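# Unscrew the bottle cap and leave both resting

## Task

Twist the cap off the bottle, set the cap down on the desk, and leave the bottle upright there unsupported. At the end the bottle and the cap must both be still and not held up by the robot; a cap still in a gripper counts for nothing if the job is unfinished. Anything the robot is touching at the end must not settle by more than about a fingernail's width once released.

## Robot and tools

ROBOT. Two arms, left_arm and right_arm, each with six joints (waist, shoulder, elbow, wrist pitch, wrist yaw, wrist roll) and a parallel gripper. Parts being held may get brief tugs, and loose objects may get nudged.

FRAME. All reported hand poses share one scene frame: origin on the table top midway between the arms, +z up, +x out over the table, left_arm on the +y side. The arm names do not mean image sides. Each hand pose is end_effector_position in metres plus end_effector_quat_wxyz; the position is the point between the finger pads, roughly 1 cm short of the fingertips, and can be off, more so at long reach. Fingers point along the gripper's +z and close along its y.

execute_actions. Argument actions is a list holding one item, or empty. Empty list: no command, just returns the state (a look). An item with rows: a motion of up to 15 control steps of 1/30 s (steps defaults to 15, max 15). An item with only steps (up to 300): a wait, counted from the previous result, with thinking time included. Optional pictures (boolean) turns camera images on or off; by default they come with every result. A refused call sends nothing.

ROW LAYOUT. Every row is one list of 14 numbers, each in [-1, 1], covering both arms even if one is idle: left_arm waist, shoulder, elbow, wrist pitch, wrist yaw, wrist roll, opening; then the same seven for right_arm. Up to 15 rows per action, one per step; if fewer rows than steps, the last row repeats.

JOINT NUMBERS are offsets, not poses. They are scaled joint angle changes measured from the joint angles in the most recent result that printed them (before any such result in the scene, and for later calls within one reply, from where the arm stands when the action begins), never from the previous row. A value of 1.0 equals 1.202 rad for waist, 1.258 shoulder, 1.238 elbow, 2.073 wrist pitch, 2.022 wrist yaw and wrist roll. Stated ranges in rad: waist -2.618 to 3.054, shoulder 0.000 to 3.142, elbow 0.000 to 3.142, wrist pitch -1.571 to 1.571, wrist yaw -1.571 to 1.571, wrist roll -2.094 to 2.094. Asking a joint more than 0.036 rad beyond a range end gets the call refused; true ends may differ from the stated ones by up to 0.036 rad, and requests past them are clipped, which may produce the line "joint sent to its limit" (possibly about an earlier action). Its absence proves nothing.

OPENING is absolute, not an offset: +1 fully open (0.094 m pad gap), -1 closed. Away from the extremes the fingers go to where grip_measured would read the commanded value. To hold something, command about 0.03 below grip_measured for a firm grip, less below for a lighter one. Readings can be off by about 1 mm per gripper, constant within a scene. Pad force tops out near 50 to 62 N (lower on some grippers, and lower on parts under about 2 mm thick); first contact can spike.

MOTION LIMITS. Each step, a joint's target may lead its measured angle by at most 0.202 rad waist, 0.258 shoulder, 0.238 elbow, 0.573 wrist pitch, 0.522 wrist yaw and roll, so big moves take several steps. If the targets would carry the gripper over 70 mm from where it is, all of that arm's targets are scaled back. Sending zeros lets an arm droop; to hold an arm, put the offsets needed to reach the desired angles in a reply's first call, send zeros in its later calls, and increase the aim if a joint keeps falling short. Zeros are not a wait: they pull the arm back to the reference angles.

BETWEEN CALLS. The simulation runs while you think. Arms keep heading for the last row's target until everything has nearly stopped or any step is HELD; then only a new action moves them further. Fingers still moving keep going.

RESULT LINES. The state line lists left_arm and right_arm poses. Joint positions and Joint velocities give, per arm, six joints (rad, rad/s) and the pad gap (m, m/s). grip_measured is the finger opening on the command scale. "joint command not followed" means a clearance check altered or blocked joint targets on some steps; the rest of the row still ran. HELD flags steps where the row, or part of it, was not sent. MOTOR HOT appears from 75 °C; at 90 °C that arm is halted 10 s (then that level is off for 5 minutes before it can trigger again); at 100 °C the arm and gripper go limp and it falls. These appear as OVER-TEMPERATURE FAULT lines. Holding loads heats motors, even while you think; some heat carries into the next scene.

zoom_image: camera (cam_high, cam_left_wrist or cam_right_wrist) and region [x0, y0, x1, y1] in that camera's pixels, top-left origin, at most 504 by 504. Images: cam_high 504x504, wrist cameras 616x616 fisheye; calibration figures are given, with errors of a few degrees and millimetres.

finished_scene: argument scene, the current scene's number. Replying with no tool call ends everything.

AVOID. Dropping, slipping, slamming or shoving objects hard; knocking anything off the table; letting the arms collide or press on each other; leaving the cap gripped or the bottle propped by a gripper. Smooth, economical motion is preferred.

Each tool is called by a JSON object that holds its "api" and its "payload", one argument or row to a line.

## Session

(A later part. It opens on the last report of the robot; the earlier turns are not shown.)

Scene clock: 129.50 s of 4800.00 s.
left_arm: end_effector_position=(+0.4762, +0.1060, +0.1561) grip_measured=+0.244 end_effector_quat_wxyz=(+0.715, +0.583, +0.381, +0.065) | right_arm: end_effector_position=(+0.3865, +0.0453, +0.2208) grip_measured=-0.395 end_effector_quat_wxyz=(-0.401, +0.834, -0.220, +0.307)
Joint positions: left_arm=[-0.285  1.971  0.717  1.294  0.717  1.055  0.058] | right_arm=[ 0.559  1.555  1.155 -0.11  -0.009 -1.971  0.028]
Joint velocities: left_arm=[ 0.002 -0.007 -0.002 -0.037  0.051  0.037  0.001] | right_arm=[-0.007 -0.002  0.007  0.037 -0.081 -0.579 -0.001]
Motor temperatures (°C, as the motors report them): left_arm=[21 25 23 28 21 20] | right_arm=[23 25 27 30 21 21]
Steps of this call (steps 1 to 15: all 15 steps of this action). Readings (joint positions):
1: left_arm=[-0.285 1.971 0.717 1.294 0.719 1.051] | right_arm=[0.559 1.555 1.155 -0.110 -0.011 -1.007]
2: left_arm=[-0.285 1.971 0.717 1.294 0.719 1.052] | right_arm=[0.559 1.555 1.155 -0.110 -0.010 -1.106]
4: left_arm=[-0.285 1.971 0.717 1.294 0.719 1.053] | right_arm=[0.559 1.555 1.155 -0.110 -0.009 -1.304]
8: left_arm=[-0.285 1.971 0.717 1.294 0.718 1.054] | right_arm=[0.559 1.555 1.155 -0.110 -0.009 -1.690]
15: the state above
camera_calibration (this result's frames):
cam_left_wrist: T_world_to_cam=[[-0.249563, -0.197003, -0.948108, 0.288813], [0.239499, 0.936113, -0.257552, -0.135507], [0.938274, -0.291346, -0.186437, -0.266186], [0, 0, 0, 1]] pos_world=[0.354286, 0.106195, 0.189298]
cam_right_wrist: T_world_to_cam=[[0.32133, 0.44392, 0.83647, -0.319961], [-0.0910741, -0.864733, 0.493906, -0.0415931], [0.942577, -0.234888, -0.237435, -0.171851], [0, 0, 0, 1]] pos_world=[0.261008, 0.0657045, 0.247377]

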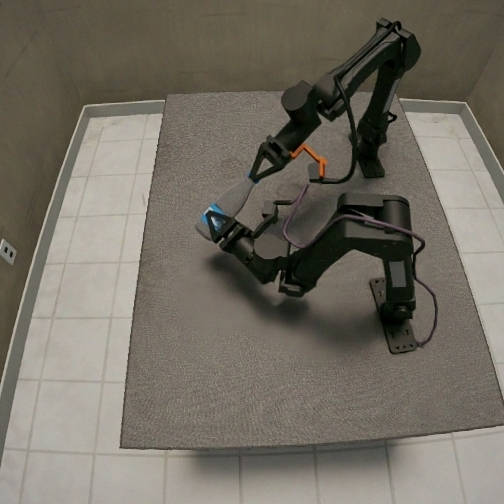

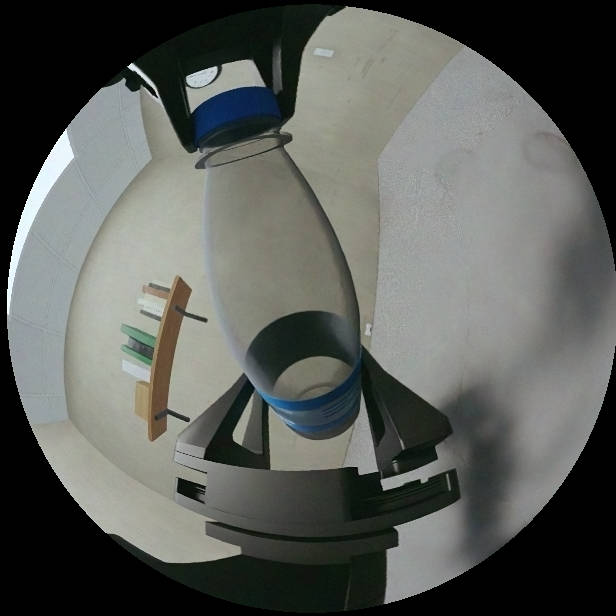

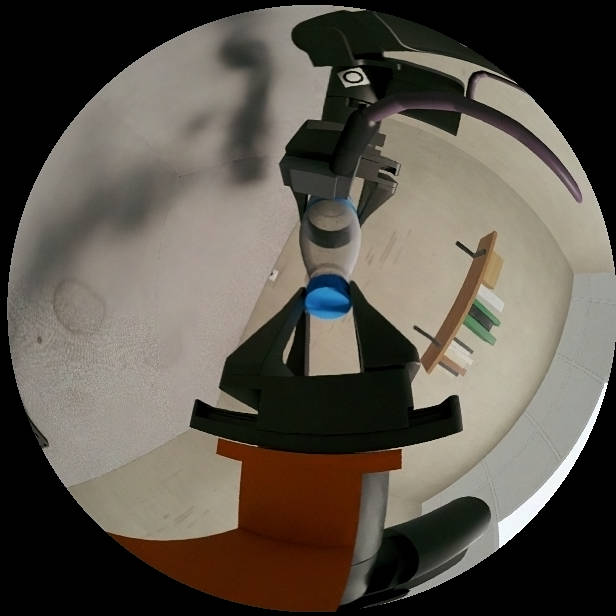

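{"api": "execute_actions", "payload": {
  "actions": [
    {"rows":[[0,0,0,0,0,-0.004,0.15,0,0,0,0,0,-0.035,-0.1]],"steps":5}
  ],
  "pictures": false
}}

{"api": "execute_actions", "payload": {
  "actions": [
    {"rows":[[0,0,0,0,0,0,0.15,0,0,0,0,0,1,-0.1]]}
  ],
  "pictures": false
}}

{"api": "execute_actions", "payload": {
  "actions": [
    {"rows":[[0,0,0,0,0,0,0.15,0,0,0,0,0,1,-0.1]]}
  ],
  "pictures": false
}}

{"api": "execute_actions", "payload": {
  "actions": [
    {"rows":[[0,0,0,0,0,0,0.15,0,0,0,0,0,0.59,-0.1]]}
  ],
  "pictures": false
}}

{"api": "execute_actions", "payload": {
  "actions": [
    {"rows":[[0,0,0,0,0,0,0.15,0,0,0,0,0,0,-0.45]],"steps":6}
  ],
  "pictures": false
}}

{"api": "execute_actions", "payload": {
  "actions": [
    {"rows":[[0,0,0,0,0,0,0.15,0,0,0,0,0,-1,-0.45]]}
  ],
  "pictures": false
}}

{"api": "execute_actions", "payload": {
  "actions": [
    {"rows":[[0,0,0,0,0,0,0.15,0,0,0,0,0,-1,-0.45]]}
  ],
  "pictures": false
}}

{"api": "execute_actions", "payload": {
  "actions": [
    {"rows":[[0,0,0,0,0,0,0.15,0,0,0,0,0,-0.56,-0.45]]}
  ],
  "pictures": false
}}

{"api": "execute_actions", "payload": {
  "actions": [
    {"rows":[[0,0,0,0,0,0,0.15,0,-0.055,-0.012,-0.01,0,-0.03,-0.45]]}
  ]
}}

Scene clock: 143.70 s of 4800.00 s.
left_arm: end_effector_position=(+0.4762, +0.1061, +0.1562) grip_measured=+0.244 end_effector_quat_wxyz=(+0.715, +0.582, +0.381, +0.065) | right_arm: end_effector_position=(+0.3866, +0.0453, +0.2208) grip_measured=-0.103 end_effector_quat_wxyz=(-0.390, +0.842, -0.190, +0.322)
Joint positions: left_arm=[-0.285  1.971  0.717  1.294  0.717  1.055  0.058] | right_arm=[ 0.559  1.555  1.155 -0.11  -0.008 -2.044  0.042]
Joint velocities: left_arm=[ 0.002  0.007 -0.012  0.007 -0.022 -0.037 -0.   ] | right_arm=[-0.007 -0.017  0.007 -0.066  0.037  0.022  0.001]
Motor temperatures (°C, as the motors report them): left_arm=[21 25 24 28 21 20] | right_arm=[23 25 27 30 21 21]
Steps of this call (steps 1 to 30: the robot went on to your last target; steps 31 to 100: nothing new was sent; then 10.70 s passed at rest; steps 101 to 105: all 5 steps of this action). Readings (joint positions):
101: left_arm=[-0.285 1.971 0.717 1.294 0.717 1.055] | right_arm=[0.559 1.555 1.155 -0.110 -0.008 -2.044]
102: left_arm=[-0.285 1.971 0.717 1.294 0.717 1.055] | right_arm=[0.559 1.555 1.155 -0.110 -0.008 -2.044]
104: left_arm=[-0.285 1.971 0.717 1.294 0.717 1.055] | right_arm=[0.559 1.555 1.155 -0.110 -0.008 -2.044]
105: the state above

Scene clock: 144.20 s of 4800.00 s.
left_arm: end_effector_position=(+0.4762, +0.1061, +0.1562) grip_measured=+0.244 end_effector_quat_wxyz=(+0.715, +0.582, +0.381, +0.065) | right_arm: end_effector_position=(+0.3865, +0.0451, +0.2205) grip_measured=-0.103 end_effector_quat_wxyz=(+0.505, -0.517, +0.691, +0.008)
Joint positions: left_arm=[-0.285  1.971  0.717  1.294  0.717  1.055  0.058] | right_arm=[ 0.559  1.555  1.155 -0.111 -0.008 -0.631  0.042]
Joint velocities: left_arm=[-0.012 -0.012  0.012  0.022  0.037  0.037 -0.   ] | right_arm=[-0.012 -0.007  0.002 -0.007 -0.007  2.777  0.   ]
Motor temperatures (°C, as the motors report them): left_arm=[21 25 24 28 21 20] | right_arm=[23 25 27 30 21 21]
Steps of this call (steps 1 to 15: all 15 steps of this action). Readings (joint positions):
1: left_arm=[-0.285 1.971 0.717 1.294 0.717 1.055] | right_arm=[0.559 1.555 1.155 -0.111 -0.008 -1.977]
2: left_arm=[-0.285 1.971 0.717 1.294 0.717 1.055] | right_arm=[0.559 1.555 1.155 -0.111 -0.008 -1.879]
4: left_arm=[-0.285 1.971 0.717 1.294 0.717 1.055] | right_arm=[0.559 1.555 1.155 -0.111 -0.008 -1.688]
8: left_arm=[-0.285 1.971 0.717 1.294 0.717 1.055] | right_arm=[0.559 1.555 1.155 -0.111 -0.008 -1.305]
15: the state above

Scene clock: 144.70 s of 4800.00 s.
left_arm: end_effector_position=(+0.4762, +0.1061, +0.1562) grip_measured=+0.244 end_effector_quat_wxyz=(+0.715, +0.582, +0.381, +0.065) | right_arm: end_effector_position=(+0.3865, +0.0451, +0.2205) grip_measured=-0.103 end_effector_quat_wxyz=(+0.370, +0.079, +0.859, +0.344)
Joint positions: left_arm=[-0.285  1.971  0.717  1.294  0.717  1.055  0.058] | right_arm=[ 0.559  1.555  1.155 -0.111 -0.008  0.838  0.042]
Joint velocities: left_arm=[-0.002  0.012 -0.007 -0.022 -0.022  0.037  0.001] | right_arm=[-0.002 -0.002 -0.007  0.037 -0.066  2.864 -0.   ]
Motor temperatures (°C, as the motors report them): left_arm=[21 25 24 28 21 20] | right_arm=[23 25 27 30 21 21]
Steps of this call (steps 1 to 15: all 15 steps of this action). Readings (joint positions):
1: left_arm=[-0.285 1.971 0.717 1.294 0.717 1.055] | right_arm=[0.559 1.555 1.155 -0.111 -0.008 -0.534]
2: left_arm=[-0.285 1.971 0.717 1.294 0.717 1.055] | right_arm=[0.559 1.555 1.155 -0.111 -0.008 -0.437]
4: left_arm=[-0.285 1.971 0.717 1.294 0.717 1.055] | right_arm=[0.559 1.555 1.155 -0.111 -0.008 -0.243]
8: left_arm=[-0.285 1.971 0.717 1.294 0.717 1.055] | right_arm=[0.559 1.555 1.155 -0.111 -0.008 0.148]
15: the state above

Scene clock: 145.20 s of 4800.00 s.
left_arm: end_effector_position=(+0.4762, +0.1061, +0.1562) grip_measured=+0.244 end_effector_quat_wxyz=(+0.715, +0.582, +0.381, +0.065) | right_arm: end_effector_position=(+0.3865, +0.0451, +0.2205) grip_measured=-0.103 end_effector_quat_wxyz=(+0.132, +0.521, +0.688, +0.488)
Joint positions: left_arm=[-0.285  1.971  0.717  1.294  0.717  1.055  0.058] | right_arm=[ 0.559  1.555  1.155 -0.111 -0.008  1.95   0.042]
Joint velocities: left_arm=[ 0.007  0.002 -0.002 -0.037 -0.007 -0.007 -0.   ] | right_arm=[-0.012  0.002 -0.012 -0.066 -0.051  0.593  0.   ]
Motor temperatures (°C, as the motors report them): left_arm=[21 25 24 28 21 20] | right_arm=[23 25 27 30 21 21]
Steps of this call (steps 1 to 15: all 15 steps of this action). Readings (joint positions):
1: left_arm=[-0.285 1.971 0.717 1.294 0.717 1.055] | right_arm=[0.559 1.555 1.155 -0.111 -0.008 0.937]
2: left_arm=[-0.285 1.971 0.717 1.294 0.717 1.055] | right_arm=[0.559 1.555 1.155 -0.111 -0.008 1.036]
4: left_arm=[-0.285 1.971 0.717 1.294 0.717 1.055] | right_arm=[0.559 1.555 1.155 -0.111 -0.008 1.234]
8: left_arm=[-0.285 1.971 0.717 1.294 0.717 1.055] | right_arm=[0.559 1.555 1.155 -0.111 -0.008 1.628]
15: the state above

Scene clock: 145.40 s of 4800.00 s.
left_arm: end_effector_position=(+0.4761, +0.1060, +0.1562) grip_measured=+0.244 end_effector_quat_wxyz=(+0.715, +0.583, +0.381, +0.065) | right_arm: end_effector_position=(+0.3865, +0.0451, +0.2205) grip_measured=-0.395 end_effector_quat_wxyz=(+0.130, +0.523, +0.686, +0.488)
Joint positions: left_arm=[-0.285  1.971  0.717  1.294  0.718  1.056  0.058] | right_arm=[ 0.559  1.555  1.155 -0.111 -0.008  1.957  0.028]
Joint velocities: left_arm=[ 0.017  0.002 -0.007 -0.037  0.037 -0.007  0.001] | right_arm=[-0.012 -0.012 -0.002  0.037 -0.007 -0.007  0.001]
Motor temperatures (°C, as the motors report them): left_arm=[21 25 24 29 21 20] | right_arm=[23 25 27 30 21 21]
Steps of this call (steps 1 to 6: all 6 steps of this action). Readings (joint positions):
1: left_arm=[-0.285 1.971 0.717 1.294 0.717 1.055] | right_arm=[0.559 1.555 1.155 -0.111 -0.008 1.957]
2: left_arm=[-0.285 1.971 0.717 1.294 0.717 1.055] | right_arm=[0.559 1.555 1.155 -0.111 -0.008 1.957]
4: left_arm=[-0.285 1.971 0.717 1.294 0.718 1.056] | right_arm=[0.559 1.555 1.155 -0.111 -0.008 1.957]
6: the state above

Scene clock: 145.90 s of 4800.00 s.
left_arm: end_effector_position=(+0.4760, +0.1059, +0.1562) grip_measured=+0.244 end_effector_quat_wxyz=(+0.715, +0.583, +0.380, +0.066) | right_arm: end_effector_position=(+0.3864, +0.0451, +0.2205) grip_measured=-0.395 end_effector_quat_wxyz=(+0.416, -0.047, +0.862, +0.287)
Joint positions: left_arm=[-0.285  1.971  0.717  1.294  0.718  1.058  0.058] | right_arm=[ 0.559  1.555  1.155 -0.111 -0.008  0.544  0.028]
Joint velocities: left_arm=[ 0.002  0.002 -0.002  0.022  0.007  0.081 -0.001] | right_arm=[-0.002 -0.012 -0.002 -0.007 -0.095 -2.821  0.   ]
Motor temperatures (°C, as the motors report them): left_arm=[21 25 24 29 21 20] | right_arm=[23 25 27 30 21 21]
Steps of this call (steps 1 to 15: all 15 steps of this action). Readings (joint positions):
1: left_arm=[-0.285 1.971 0.717 1.294 0.718 1.057] | right_arm=[0.559 1.555 1.155 -0.111 -0.008 1.889]
2: left_arm=[-0.285 1.971 0.717 1.294 0.718 1.057] | right_arm=[0.559 1.555 1.155 -0.111 -0.008 1.791]
4: left_arm=[-0.285 1.971 0.717 1.294 0.718 1.057] | right_arm=[0.559 1.555 1.155 -0.111 -0.008 1.600]
8: left_arm=[-0.285 1.971 0.717 1.294 0.718 1.057] | right_arm=[0.559 1.555 1.155 -0.111 -0.008 1.216]
15: the state above

Scene clock: 146.40 s of 4800.00 s.
left_arm: end_effector_position=(+0.4760, +0.1059, +0.1562) grip_measured=+0.244 end_effector_quat_wxyz=(+0.715, +0.584, +0.379, +0.066) | right_arm: end_effector_position=(+0.3864, +0.0451, +0.2205) grip_measured=-0.395 end_effector_quat_wxyz=(+0.501, -0.611, +0.610, -0.065)
Joint positions: left_arm=[-0.285  1.971  0.717  1.294  0.718  1.06   0.058] | right_arm=[ 0.559  1.555  1.155 -0.111 -0.008 -0.919  0.028]
Joint velocities: left_arm=[ 0.012 -0.002  0.007 -0.037  0.007 -0.051 -0.   ] | right_arm=[ 0.007 -0.002 -0.002 -0.095 -0.007 -2.791  0.001]
Motor temperatures (°C, as the motors report them): left_arm=[21 25 24 29 21 20] | right_arm=[23 25 27 30 21 21]
Steps of this call (steps 1 to 15: all 15 steps of this action). Readings (joint positions):
1: left_arm=[-0.285 1.971 0.717 1.294 0.718 1.059] | right_arm=[0.559 1.555 1.155 -0.111 -0.008 0.448]
2: left_arm=[-0.285 1.971 0.717 1.294 0.718 1.059] | right_arm=[0.559 1.555 1.155 -0.111 -0.008 0.351]
4: left_arm=[-0.285 1.971 0.717 1.294 0.718 1.060] | right_arm=[0.559 1.555 1.155 -0.111 -0.008 0.158]
8: left_arm=[-0.285 1.971 0.717 1.294 0.718 1.060] | right_arm=[0.559 1.555 1.155 -0.111 -0.008 -0.232]
15: the state above

Scene clock: 146.90 s of 4800.00 s.
left_arm: end_effector_position=(+0.4760, +0.1059, +0.1562) grip_measured=+0.244 end_effector_quat_wxyz=(+0.715, +0.584, +0.379, +0.066) | right_arm: end_effector_position=(+0.3864, +0.0451, +0.2205) grip_measured=-0.395 end_effector_quat_wxyz=(-0.399, +0.836, -0.216, +0.309)
Joint positions: left_arm=[-0.285  1.971  0.717  1.294  0.718  1.06   0.058] | right_arm=[ 0.559  1.555  1.155 -0.111 -0.008 -1.982  0.028]
Joint velocities: left_arm=[ 0.017 -0.007  0.002  0.095  0.022 -0.022  0.   ] | right_arm=[ 0.007 -0.002  0.002 -0.007  0.066 -0.491 -0.001]
Motor temperatures (°C, as the motors report them): left_arm=[21 25 24 29 21 20] | right_arm=[23 25 27 30 21 21]
Steps of this call (steps 1 to 15: all 15 steps of this action). Readings (joint positions):
1: left_arm=[-0.285 1.971 0.717 1.294 0.718 1.060] | right_arm=[0.559 1.555 1.155 -0.111 -0.008 -1.018]
2: left_arm=[-0.285 1.971 0.717 1.294 0.718 1.060] | right_arm=[0.559 1.555 1.155 -0.111 -0.008 -1.117]
4: left_arm=[-0.285 1.971 0.717 1.294 0.718 1.060] | right_arm=[0.559 1.555 1.155 -0.111 -0.008 -1.315]
8: left_arm=[-0.285 1.971 0.717 1.294 0.718 1.060] | right_arm=[0.559 1.555 1.155 -0.111 -0.008 -1.701]
15: the state above

Scene clock: 147.40 s of 4800.00 s.
left_arm: end_effector_position=(+0.4760, +0.1059, +0.1563) grip_measured=+0.244 end_effector_quat_wxyz=(+0.715, +0.584, +0.379, +0.067) | right_arm: end_effector_position=(+0.3799, +0.0401, +0.2291) grip_measured=-0.395 end_effector_quat_wxyz=(-0.393, +0.839, -0.189, +0.325)
Joint positions: left_arm=[-0.285  1.971  0.717  1.295  0.718  1.061  0.058] | right_arm=[ 0.559  1.515  1.139 -0.124 -0.008 -2.044  0.028]
Joint velocities: left_arm=[ 0.002 -0.002 -0.002  0.037 -0.007 -0.007 -0.   ] | right_arm=[-0.012 -0.007 -0.012 -0.022  0.022 -0.066 -0.001]
Motor temperatures (°C, as the motors report them): left_arm=[21 25 24 29 21 20] | right_arm=[23 25 27 30 21 21]
Steps of this call (steps 1 to 15: all 15 steps of this action). Readings (joint positions):
1: left_arm=[-0.285 1.971 0.717 1.294 0.718 1.060] | right_arm=[0.559 1.552 1.153 -0.111 -0.008 -1.995]
2: left_arm=[-0.285 1.971 0.717 1.294 0.718 1.061] | right_arm=[0.559 1.545 1.147 -0.113 -0.008 -2.005]
4: left_arm=[-0.285 1.971 0.717 1.294 0.718 1.061] | right_arm=[0.559 1.529 1.140 -0.120 -0.008 -2.020]
8: left_arm=[-0.285 1.971 0.717 1.295 0.718 1.061] | right_arm=[0.559 1.515 1.139 -0.123 -0.008 -2.035]
15: the state above
camera_calibration (this result's frames):
cam_left_wrist: T_world_to_cam=[[-0.243843, -0.193109, -0.950394, 0.286185], [0.241968, 0.936869, -0.252443, -0.137345], [0.939144, -0.291521, -0.181723, -0.267154], [0, 0, 0, 1]] pos_world=[0.353913, 0.106058, 0.188769]
cam_right_wrist: T_world_to_cam=[[0.265103, 0.490782, 0.829972, -0.301514], [-0.0860368, -0.845297, 0.527325, -0.0611294], [0.960374, -0.211203, -0.181865, -0.185309], [0, 0, 0, 1]] pos_world=[0.252639, 0.0571671, 0.248782]

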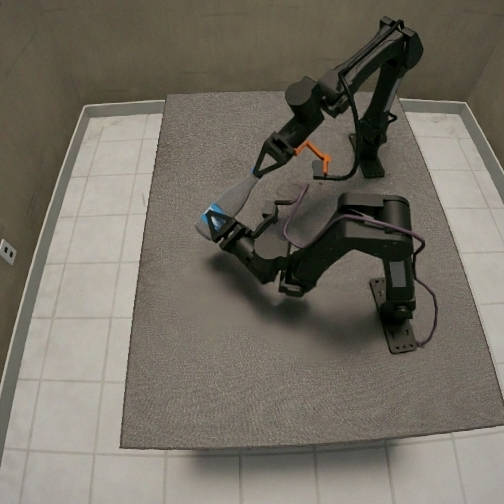

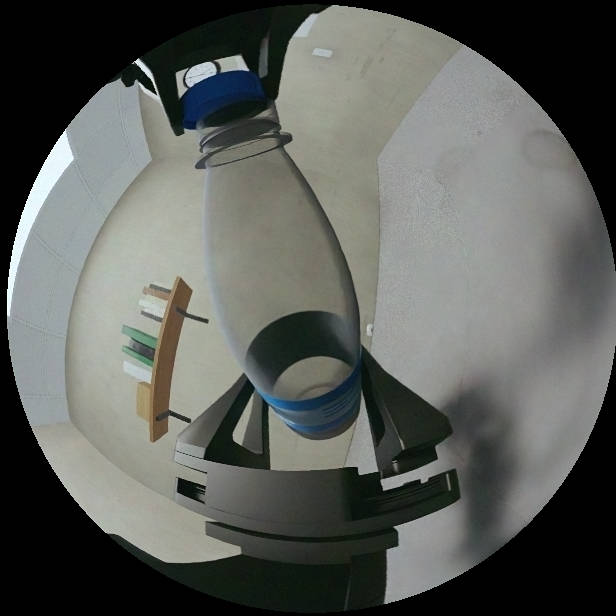

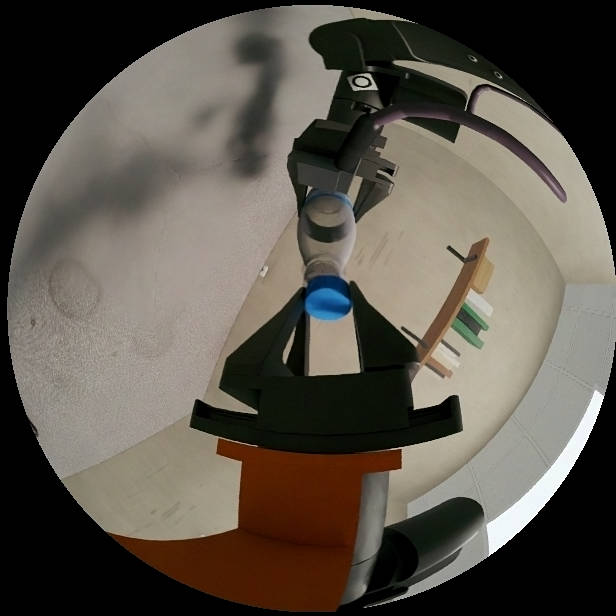

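{"api": "execute_actions", "payload": {
  "actions": [
    {"rows":[[0,0,0,0,0,0,0.15,0,-0.09,-0.034,-0.02,0,0,-0.45],[0,0,0,0,0,0,0.15,0,-0.09,-0.034,-0.02,0,0,-0.45],[0,0,0,0,0,0,0.15,0,-0.09,-0.034,-0.02,0,0,-0.45],[0,0,0,0,0,0,0.15,0,-0.09,-0.034,-0.02,0,0,-0.45],[0,0,0,0,0,0,0.15,-0.1,-0.09,-0.034,-0.02,0,0,-0.45],[0.05,0,0,0,0,0,0.15,-0.2,-0.09,-0.034,-0.02,0,0,-0.45],[0.1,0,0,0,0,0,0.15,-0.3,-0.09,-0.034,-0.02,0,0,-0.45],[0.15,0.05,0.05,0.03,0,-0.1,0.15,-0.4,-0.09,-0.034,-0.1,0,0,-0.45],[0.2,0.1,0.1,0.06,0.1,-0.2,0.15,-0.5,-0.09,-0.034,-0.2,0,0,-0.45],[0.24,0.26,0.168,0.1,0.277,-0.53,0.15,-0.55,-0.09,-0.034,-0.355,0,0.5,-0.45]]}
  ],
  "pictures": false
}}

{"api": "execute_actions", "payload": {
  "actions": [
    {"steps":25}
  ],
  "pictures": false
}}

{"api": "execute_actions", "payload": {
  "actions": [
    {"rows":[[0,0.01,0,0,0,0,0.15,0,0.03,0,0,0,0,-0.45],[0,0.02,0,0,0,0,0.15,0,0.06,0,0,0,0,-0.45],[0,0.03,0,0,0,0,0.15,0,0.09,0,0,0,0,-0.45],[0,0.04,0,0,0,0,0.15,0,0.12,0,0,0,0,-0.45],[0,0.05,0,0,0,0,0.15,0,0.14,0,0,0,0,-0.45],[0,0.06,0,0,0,0,0.15,0,0.16,0,0,0,0,-0.45],[0,0.07,0,0,0,0,0.15,0,0.18,0,0,0,0,-0.45],[0,0.07,0,0,0,0,0.15,0,0.2,0,0,0,0,-0.45],[0,0.07,0,0,0,0,0.15,0,0.22,0,0,0,0,-0.45],[0,0.07,0,0,0,0,0.15,0,0.24,0,0,0,0,-0.45]]}
  ]
}}

Scene clock: 162.37 s of 4800.00 s.
left_arm: end_effector_position=(+0.5123, +0.2093, +0.1022) grip_measured=+0.244 end_effector_quat_wxyz=(+0.698, +0.463, +0.517, -0.176) | right_arm: end_effector_position=(+0.3917, -0.1897, +0.1653) grip_measured=-0.395 end_effector_quat_wxyz=(-0.246, +0.745, -0.574, +0.234)
Joint positions: left_arm=[0.038 2.288 0.922 1.451 1.115 0.408 0.058] | right_arm=[ 0.053  1.426  1.094 -0.546 -0.008 -1.684  0.028]
Joint velocities: left_arm=[ 0.203  0.657  0.002  0.007  0.96  -2.747 -0.   ] | right_arm=[-1.536 -0.007  0.012 -1.502 -0.051  2.249  0.   ]
Motor temperatures (°C, as the motors report them): left_arm=[21 25 24 29 21 20] | right_arm=[23 25 27 30 21 21]
Steps of this call (steps 1 to 15: the robot went on to your last target; steps 16 to 90: nothing new was sent; then 11.47 s passed at rest; steps 91 to 105: all 15 steps of this action). Readings (joint positions):
91: left_arm=[-0.285 1.971 0.717 1.295 0.718 1.061] | right_arm=[0.559 1.507 1.133 -0.124 -0.008 -2.046]
92: left_arm=[-0.285 1.971 0.717 1.295 0.718 1.061] | right_arm=[0.559 1.489 1.118 -0.131 -0.008 -2.046]
94: left_arm=[-0.285 1.971 0.717 1.295 0.718 1.061] | right_arm=[0.559 1.451 1.096 -0.151 -0.008 -2.047]
98: left_arm=[-0.239 1.976 0.721 1.302 0.732 1.037] | right_arm=[0.410 1.426 1.094 -0.167 -0.027 -2.047]
105: the state above

Scene clock: 163.20 s of 4800.00 s.
left_arm: end_effector_position=(+0.4830, +0.1809, +0.0965) grip_measured=+0.244 end_effector_quat_wxyz=(+0.619, +0.413, +0.560, -0.365) | right_arm: end_effector_position=(+0.3314, -0.2542, +0.1267) grip_measured=-0.395 end_effector_quat_wxyz=(+0.165, -0.481, +0.855, -0.101)
Joint positions: left_arm=[0.005 2.311 0.922 1.497 1.274 0.    0.058] | right_arm=[-0.109  1.426  1.094 -0.85   0.007 -1.044  0.028]
Joint velocities: left_arm=[-0.002  0.007  0.007 -0.066 -0.051  0.007  0.   ] | right_arm=[ 0.007  0.002  0.027 -0.037 -0.007 -0.037 -0.001]
Motor temperatures (°C, as the motors report them): left_arm=[21 25 24 29 21 20] | right_arm=[23 25 27 30 21 21]
Steps of this call (steps 1 to 25: the robot went on to your last target). Readings (joint positions):
1: left_arm=[0.040 2.305 0.922 1.451 1.144 0.326] | right_arm=[-0.003 1.426 1.094 -0.600 -0.006 -1.593]
2: left_arm=[0.036 2.311 0.922 1.451 1.170 0.260] | right_arm=[-0.053 1.426 1.094 -0.650 -0.002 -1.496]
4: left_arm=[0.021 2.311 0.922 1.464 1.208 0.165] | right_arm=[-0.112 1.426 1.094 -0.727 0.011 -1.333]
8: left_arm=[0.005 2.311 0.922 1.486 1.249 0.067] | right_arm=[-0.112 1.426 1.094 -0.805 0.011 -1.160]
25: the state above

Scene clock: 163.70 s of 4800.00 s.
left_arm: end_effector_position=(+0.4801, +0.1806, +0.0660) grip_measured=+0.244 end_effector_quat_wxyz=(+0.600, +0.398, +0.580, -0.381) | right_arm: end_effector_position=(+0.3158, -0.2544, +0.0284) grip_measured=-0.395 end_effector_quat_wxyz=(+0.025, -0.490, +0.871, -0.020)
Joint positions: left_arm=[0.005 2.389 0.922 1.504 1.274 0.    0.058] | right_arm=[-0.109  1.745  1.087 -0.85   0.009 -1.044  0.028]
Joint velocities: left_arm=[-0.002 -0.002 -0.007 -0.037 -0.022 -0.022 -0.   ] | right_arm=[-0.017  0.007  0.002 -0.037 -0.066  0.037  0.   ]
Motor temperatures (°C, as the motors report them): left_arm=[21 25 24 29 21 20] | right_arm=[23 25 27 30 21 21]
Steps of this call (steps 1 to 15: all 15 steps of this action). Readings (joint positions):
1: left_arm=[0.005 2.311 0.922 1.497 1.274 0.000] | right_arm=[-0.109 1.429 1.094 -0.850 0.007 -1.044]
2: left_arm=[0.005 2.311 0.922 1.497 1.274 0.000] | right_arm=[-0.109 1.437 1.094 -0.850 0.007 -1.044]
4: left_arm=[0.005 2.316 0.922 1.500 1.274 0.000] | right_arm=[-0.109 1.481 1.094 -0.850 0.007 -1.044]
8: left_arm=[0.005 2.359 0.922 1.504 1.274 0.000] | right_arm=[-0.109 1.630 1.094 -0.850 0.008 -1.044]
15: the state above
camera_calibration (this result's frames):
cam_left_wrist: T_world_to_cam=[[-0.911452, -0.359512, -0.200016, 0.516806], [-0.0658583, 0.607408, -0.791655, 0.0117623], [0.406101, -0.708383, -0.5773, 0.0917174], [0, 0, 0, 1]] pos_world=[0.434572, 0.243624, 0.16563]
cam_right_wrist: T_world_to_cam=[[0.707065, -0.707147, 0.00144791, -0.394184], [-0.474106, -0.472529, 0.742927, 0.00147077], [-0.524674, -0.525984, -0.669371, 0.180248], [0, 0, 0, 1]] pos_world=[0.373982, -0.183244, 0.120131]

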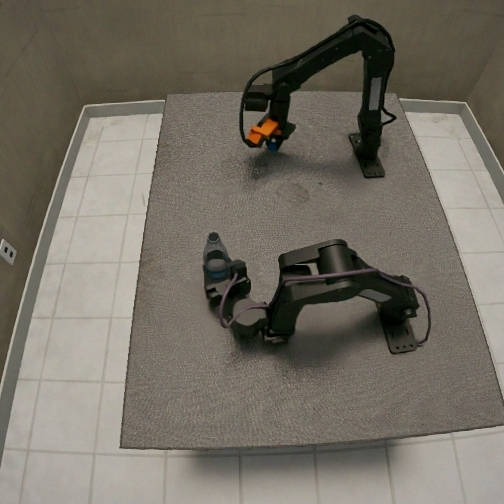

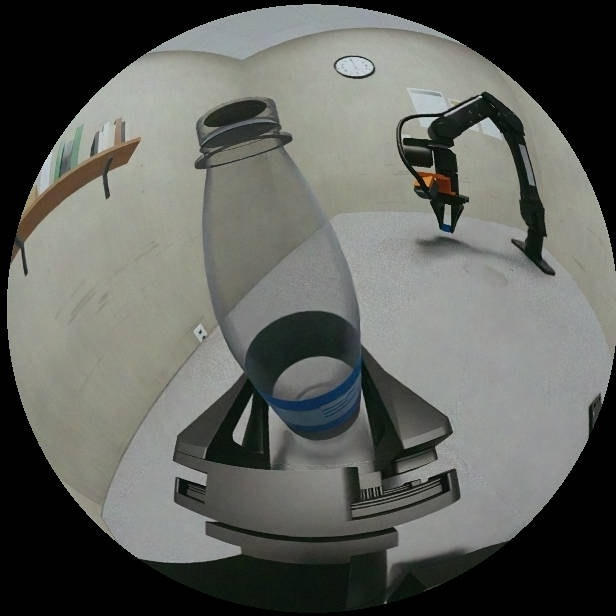

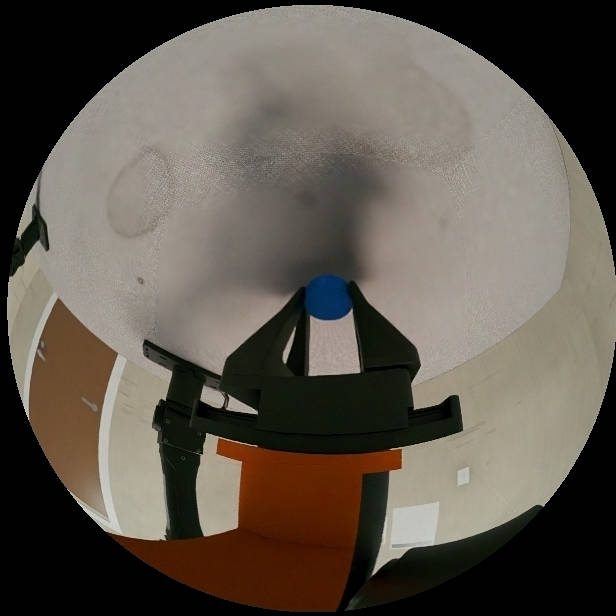

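{"api": "execute_actions", "payload": {
  "actions": [
    {"rows":[[0,0.02,0,0,0,0,0.15,0,0.01,0,0.01,0,0,-0.45],[0,0.025,0,0,0,0,0.15,0,0.02,0,0.01,0,0,-0.45],[0,0.03,0,0,0,0,0.15,0,0.03,0,0.01,0,0,-0.45],[0,0.035,0,0,0,0,0.15,0,0.04,0,0.01,0,0,-0.45],[0,0.04,0,0,0,0,0.15,0,0.05,0,0.01,0,0,-0.45],[0,0.05,0,0,0,0,0.15,0,0.058,0,0.01,0,0,-0.45]]}
  ]
}}

Scene clock: 168.87 s of 4800.00 s.
left_arm: end_effector_position=(+0.4772, +0.1803, +0.0494) grip_measured=+0.244 end_effector_quat_wxyz=(+0.590, +0.390, +0.590, -0.390) | right_arm: end_effector_position=(+0.3093, -0.2548, +0.0062) grip_measured=-0.395 end_effector_quat_wxyz=(-0.007, -0.490, +0.872, -0.003)
Joint positions: left_arm=[0.005 2.433 0.922 1.512 1.275 0.001 0.058] | right_arm=[-0.109  1.822  1.087 -0.845  0.012 -1.044  0.028]
Joint velocities: left_arm=[-0.012 -0.002  0.002  0.022  0.022  0.007  0.   ] | right_arm=[ 0.012 -0.007  0.007 -0.037 -0.007  0.022  0.001]
Motor temperatures (°C, as the motors report them): left_arm=[21 25 23 29 21 20] | right_arm=[23 25 27 29 21 21]
Steps of this call (steps 1 to 15: the robot went on to your last target; steps 16 to 90: nothing new was sent; then 1.67 s passed at rest; steps 91 to 105: all 15 steps of this action). Readings (joint positions):
91: left_arm=[0.005 2.389 0.922 1.504 1.274 0.000] | right_arm=[-0.109 1.745 1.087 -0.850 0.010 -1.044]
92: left_arm=[0.005 2.389 0.922 1.504 1.274 0.000] | right_arm=[-0.109 1.746 1.087 -0.850 0.010 -1.044]
94: left_arm=[0.005 2.393 0.922 1.506 1.274 0.000] | right_arm=[-0.109 1.759 1.087 -0.849 0.010 -1.044]
98: left_arm=[0.005 2.423 0.922 1.508 1.274 0.000] | right_arm=[-0.109 1.810 1.087 -0.848 0.011 -1.044]
105: the state above
camera_calibration (this result's frames):
cam_left_wrist: T_world_to_cam=[[-0.918257, -0.359492, -0.166038, 0.512336], [-0.0936395, 0.604546, -0.791048, 0.0123338], [0.384753, -0.710838, -0.588791, 0.0941997], [0, 0, 0, 1]] pos_world=[0.435368, 0.243685, 0.150288]
cam_right_wrist: T_world_to_cam=[[0.705332, -0.707229, -0.0483231, -0.388978], [-0.419634, -0.471505, 0.775622, -0.00208256], [-0.571327, -0.526793, -0.629345, 0.17577], [0, 0, 0, 1]] pos_world=[0.373906, -0.183484, 0.0934384]

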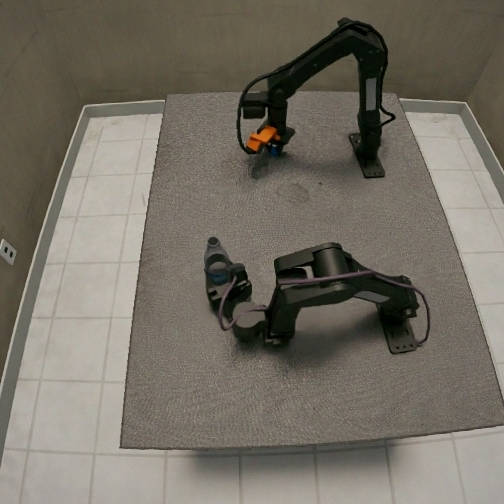

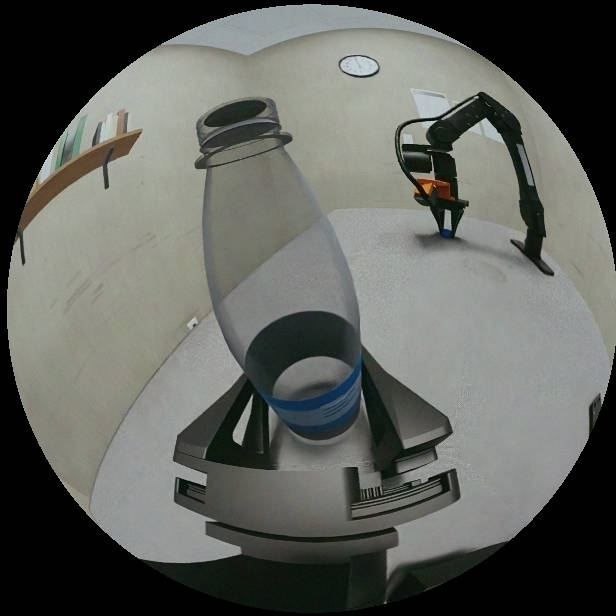

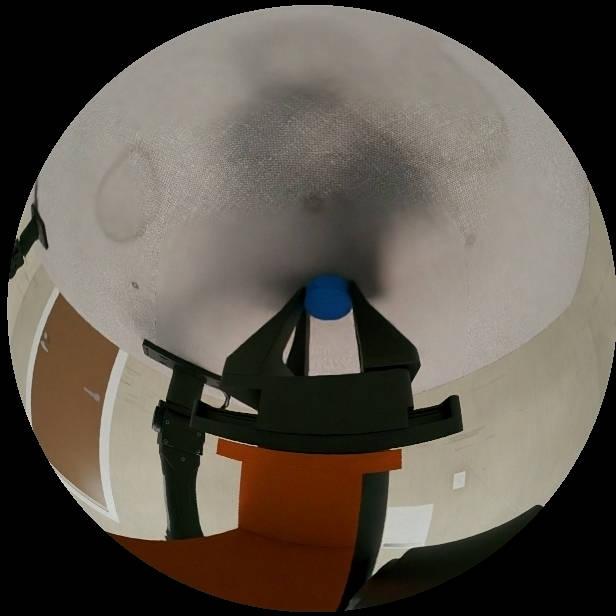

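{"api": "execute_actions", "payload": {
  "actions": [
    {"rows":[[0,0,0,0,0,0,1,0,0,0,0,0,0,1]]}
  ],
  "pictures": false
}}

{"api": "execute_actions", "payload": {
  "actions": [
    {"steps":25}
  ]
}}

Scene clock: 172.33 s of 4800.00 s.
left_arm: end_effector_position=(+0.4772, +0.1803, +0.0494) grip_measured=+1.000 end_effector_quat_wxyz=(+0.590, +0.390, +0.590, -0.390) | right_arm: end_effector_position=(+0.3089, -0.2548, +0.0062) grip_measured=+1.000 end_effector_quat_wxyz=(-0.008, -0.490, +0.872, -0.003)
Joint positions: left_arm=[0.005 2.433 0.922 1.512 1.275 0.001 0.094] | right_arm=[-0.109  1.822  1.087 -0.847  0.012 -1.044  0.094]
Joint velocities: left_arm=[-0.002  0.002  0.012  0.007  0.022  0.007  0.   ] | right_arm=[ 0.002 -0.012  0.002  0.007 -0.022  0.037  0.   ]
Motor temperatures (°C, as the motors report them): left_arm=[21 25 23 28 21 20] | right_arm=[23 25 26 28 21 21]
Steps of this call (steps 1 to 15: the robot went on to your last target; steps 16 to 89: nothing new was sent; steps 90 to 104: all 15 steps of this action). Readings (joint positions):
90: left_arm=[0.005 2.433 0.922 1.512 1.275 0.001] | right_arm=[-0.109 1.822 1.087 -0.846 0.012 -1.044]
91: left_arm=[0.005 2.433 0.922 1.512 1.275 0.001] | right_arm=[-0.109 1.822 1.087 -0.846 0.012 -1.044]
93: left_arm=[0.005 2.433 0.922 1.512 1.275 0.001] | right_arm=[-0.109 1.822 1.087 -0.847 0.012 -1.044]
97: left_arm=[0.005 2.433 0.922 1.512 1.275 0.001] | right_arm=[-0.109 1.822 1.087 -0.847 0.012 -1.044]
104: the state above

Scene clock: 173.17 s of 4800.00 s.
left_arm: end_effector_position=(+0.4772, +0.1803, +0.0494) grip_measured=+1.000 end_effector_quat_wxyz=(+0.590, +0.390, +0.590, -0.390) | right_arm: end_effector_position=(+0.3089, -0.2548, +0.0062) grip_measured=+1.000 end_effector_quat_wxyz=(-0.008, -0.490, +0.872, -0.003)
Joint positions: left_arm=[0.005 2.433 0.922 1.512 1.275 0.001 0.094] | right_arm=[-0.109  1.822  1.087 -0.847  0.012 -1.044  0.094]
Joint velocities: left_arm=[-0.007 -0.017 -0.002 -0.066 -0.037 -0.037  0.   ] | right_arm=[-0.017 -0.002  0.002 -0.051 -0.081  0.051  0.   ]
Motor temperatures (°C, as the motors report them): left_arm=[21 25 23 28 21 20] | right_arm=[23 25 26 28 21 21]
Steps of this call (steps 1 to 15: the robot went on to your last target; steps 16 to 25: nothing new was sent). Readings (joint positions):
1: left_arm=[0.005 2.433 0.922 1.512 1.275 0.001] | right_arm=[-0.109 1.822 1.087 -0.847 0.012 -1.044]
2: left_arm=[0.005 2.433 0.922 1.512 1.275 0.001] | right_arm=[-0.109 1.822 1.087 -0.847 0.012 -1.044]
4: left_arm=[0.005 2.433 0.922 1.512 1.275 0.001] | right_arm=[-0.109 1.822 1.087 -0.847 0.012 -1.044]
8: left_arm=[0.005 2.433 0.922 1.512 1.275 0.001] | right_arm=[-0.109 1.822 1.087 -0.847 0.012 -1.044]
25: the state above
All arms were judged still, so your last target was given up. Only a new action makes them travel on or press farther. Fingers that are still opening or closing keep moving.
camera_calibration (this result's frames):
cam_left_wrist: T_world_to_cam=[[-0.918257, -0.359492, -0.166038, 0.512336], [-0.0936395, 0.604546, -0.791048, 0.0123338], [0.384753, -0.710838, -0.588791, 0.0941997], [0, 0, 0, 1]] pos_world=[0.435368, 0.243685, 0.150288]
cam_right_wrist: T_world_to_cam=[[0.705259, -0.707243, -0.049155, -0.388728], [-0.418443, -0.471233, 0.776431, -0.00257835], [-0.572289, -0.527017, -0.628283, 0.175757], [0, 0, 0, 1]] pos_world=[0.373659, -0.183514, 0.0933189]

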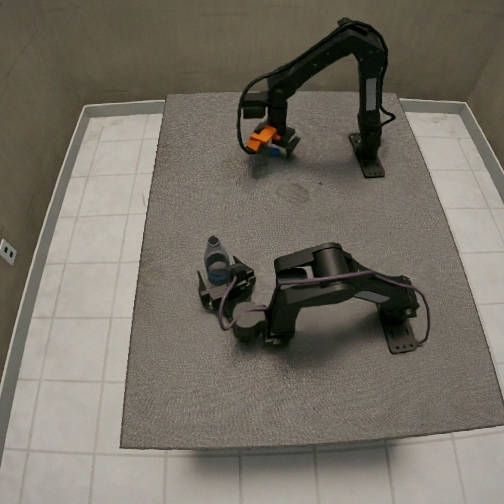

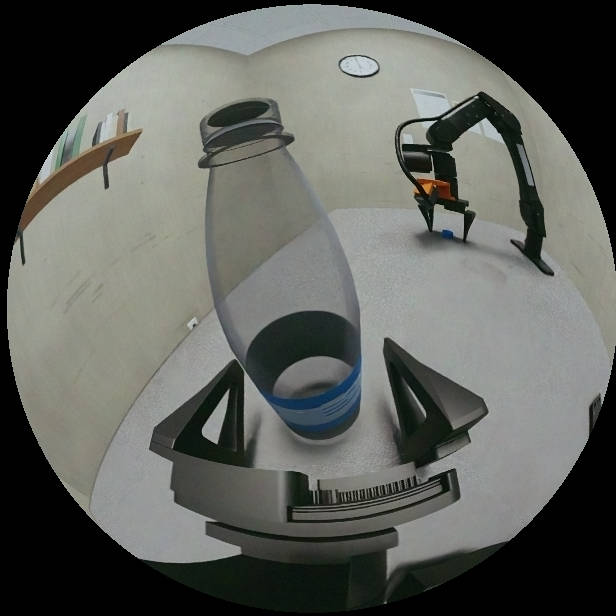

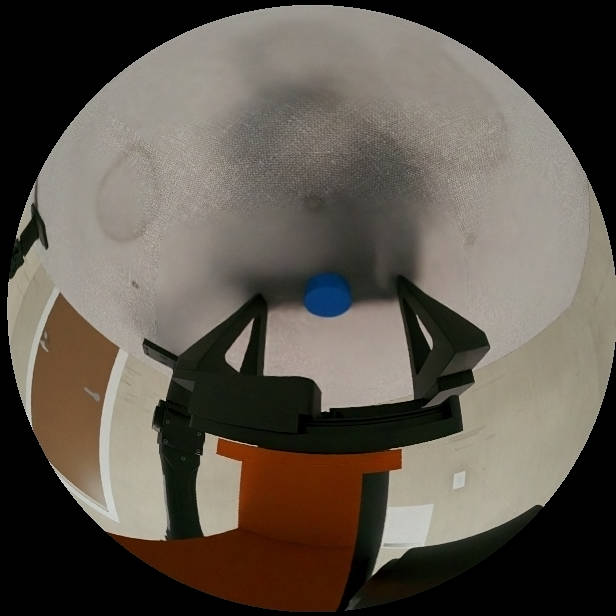

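{"api": "finished_scene", "payload": {
  "scene": 2
}}

The scene is finished: the task was done.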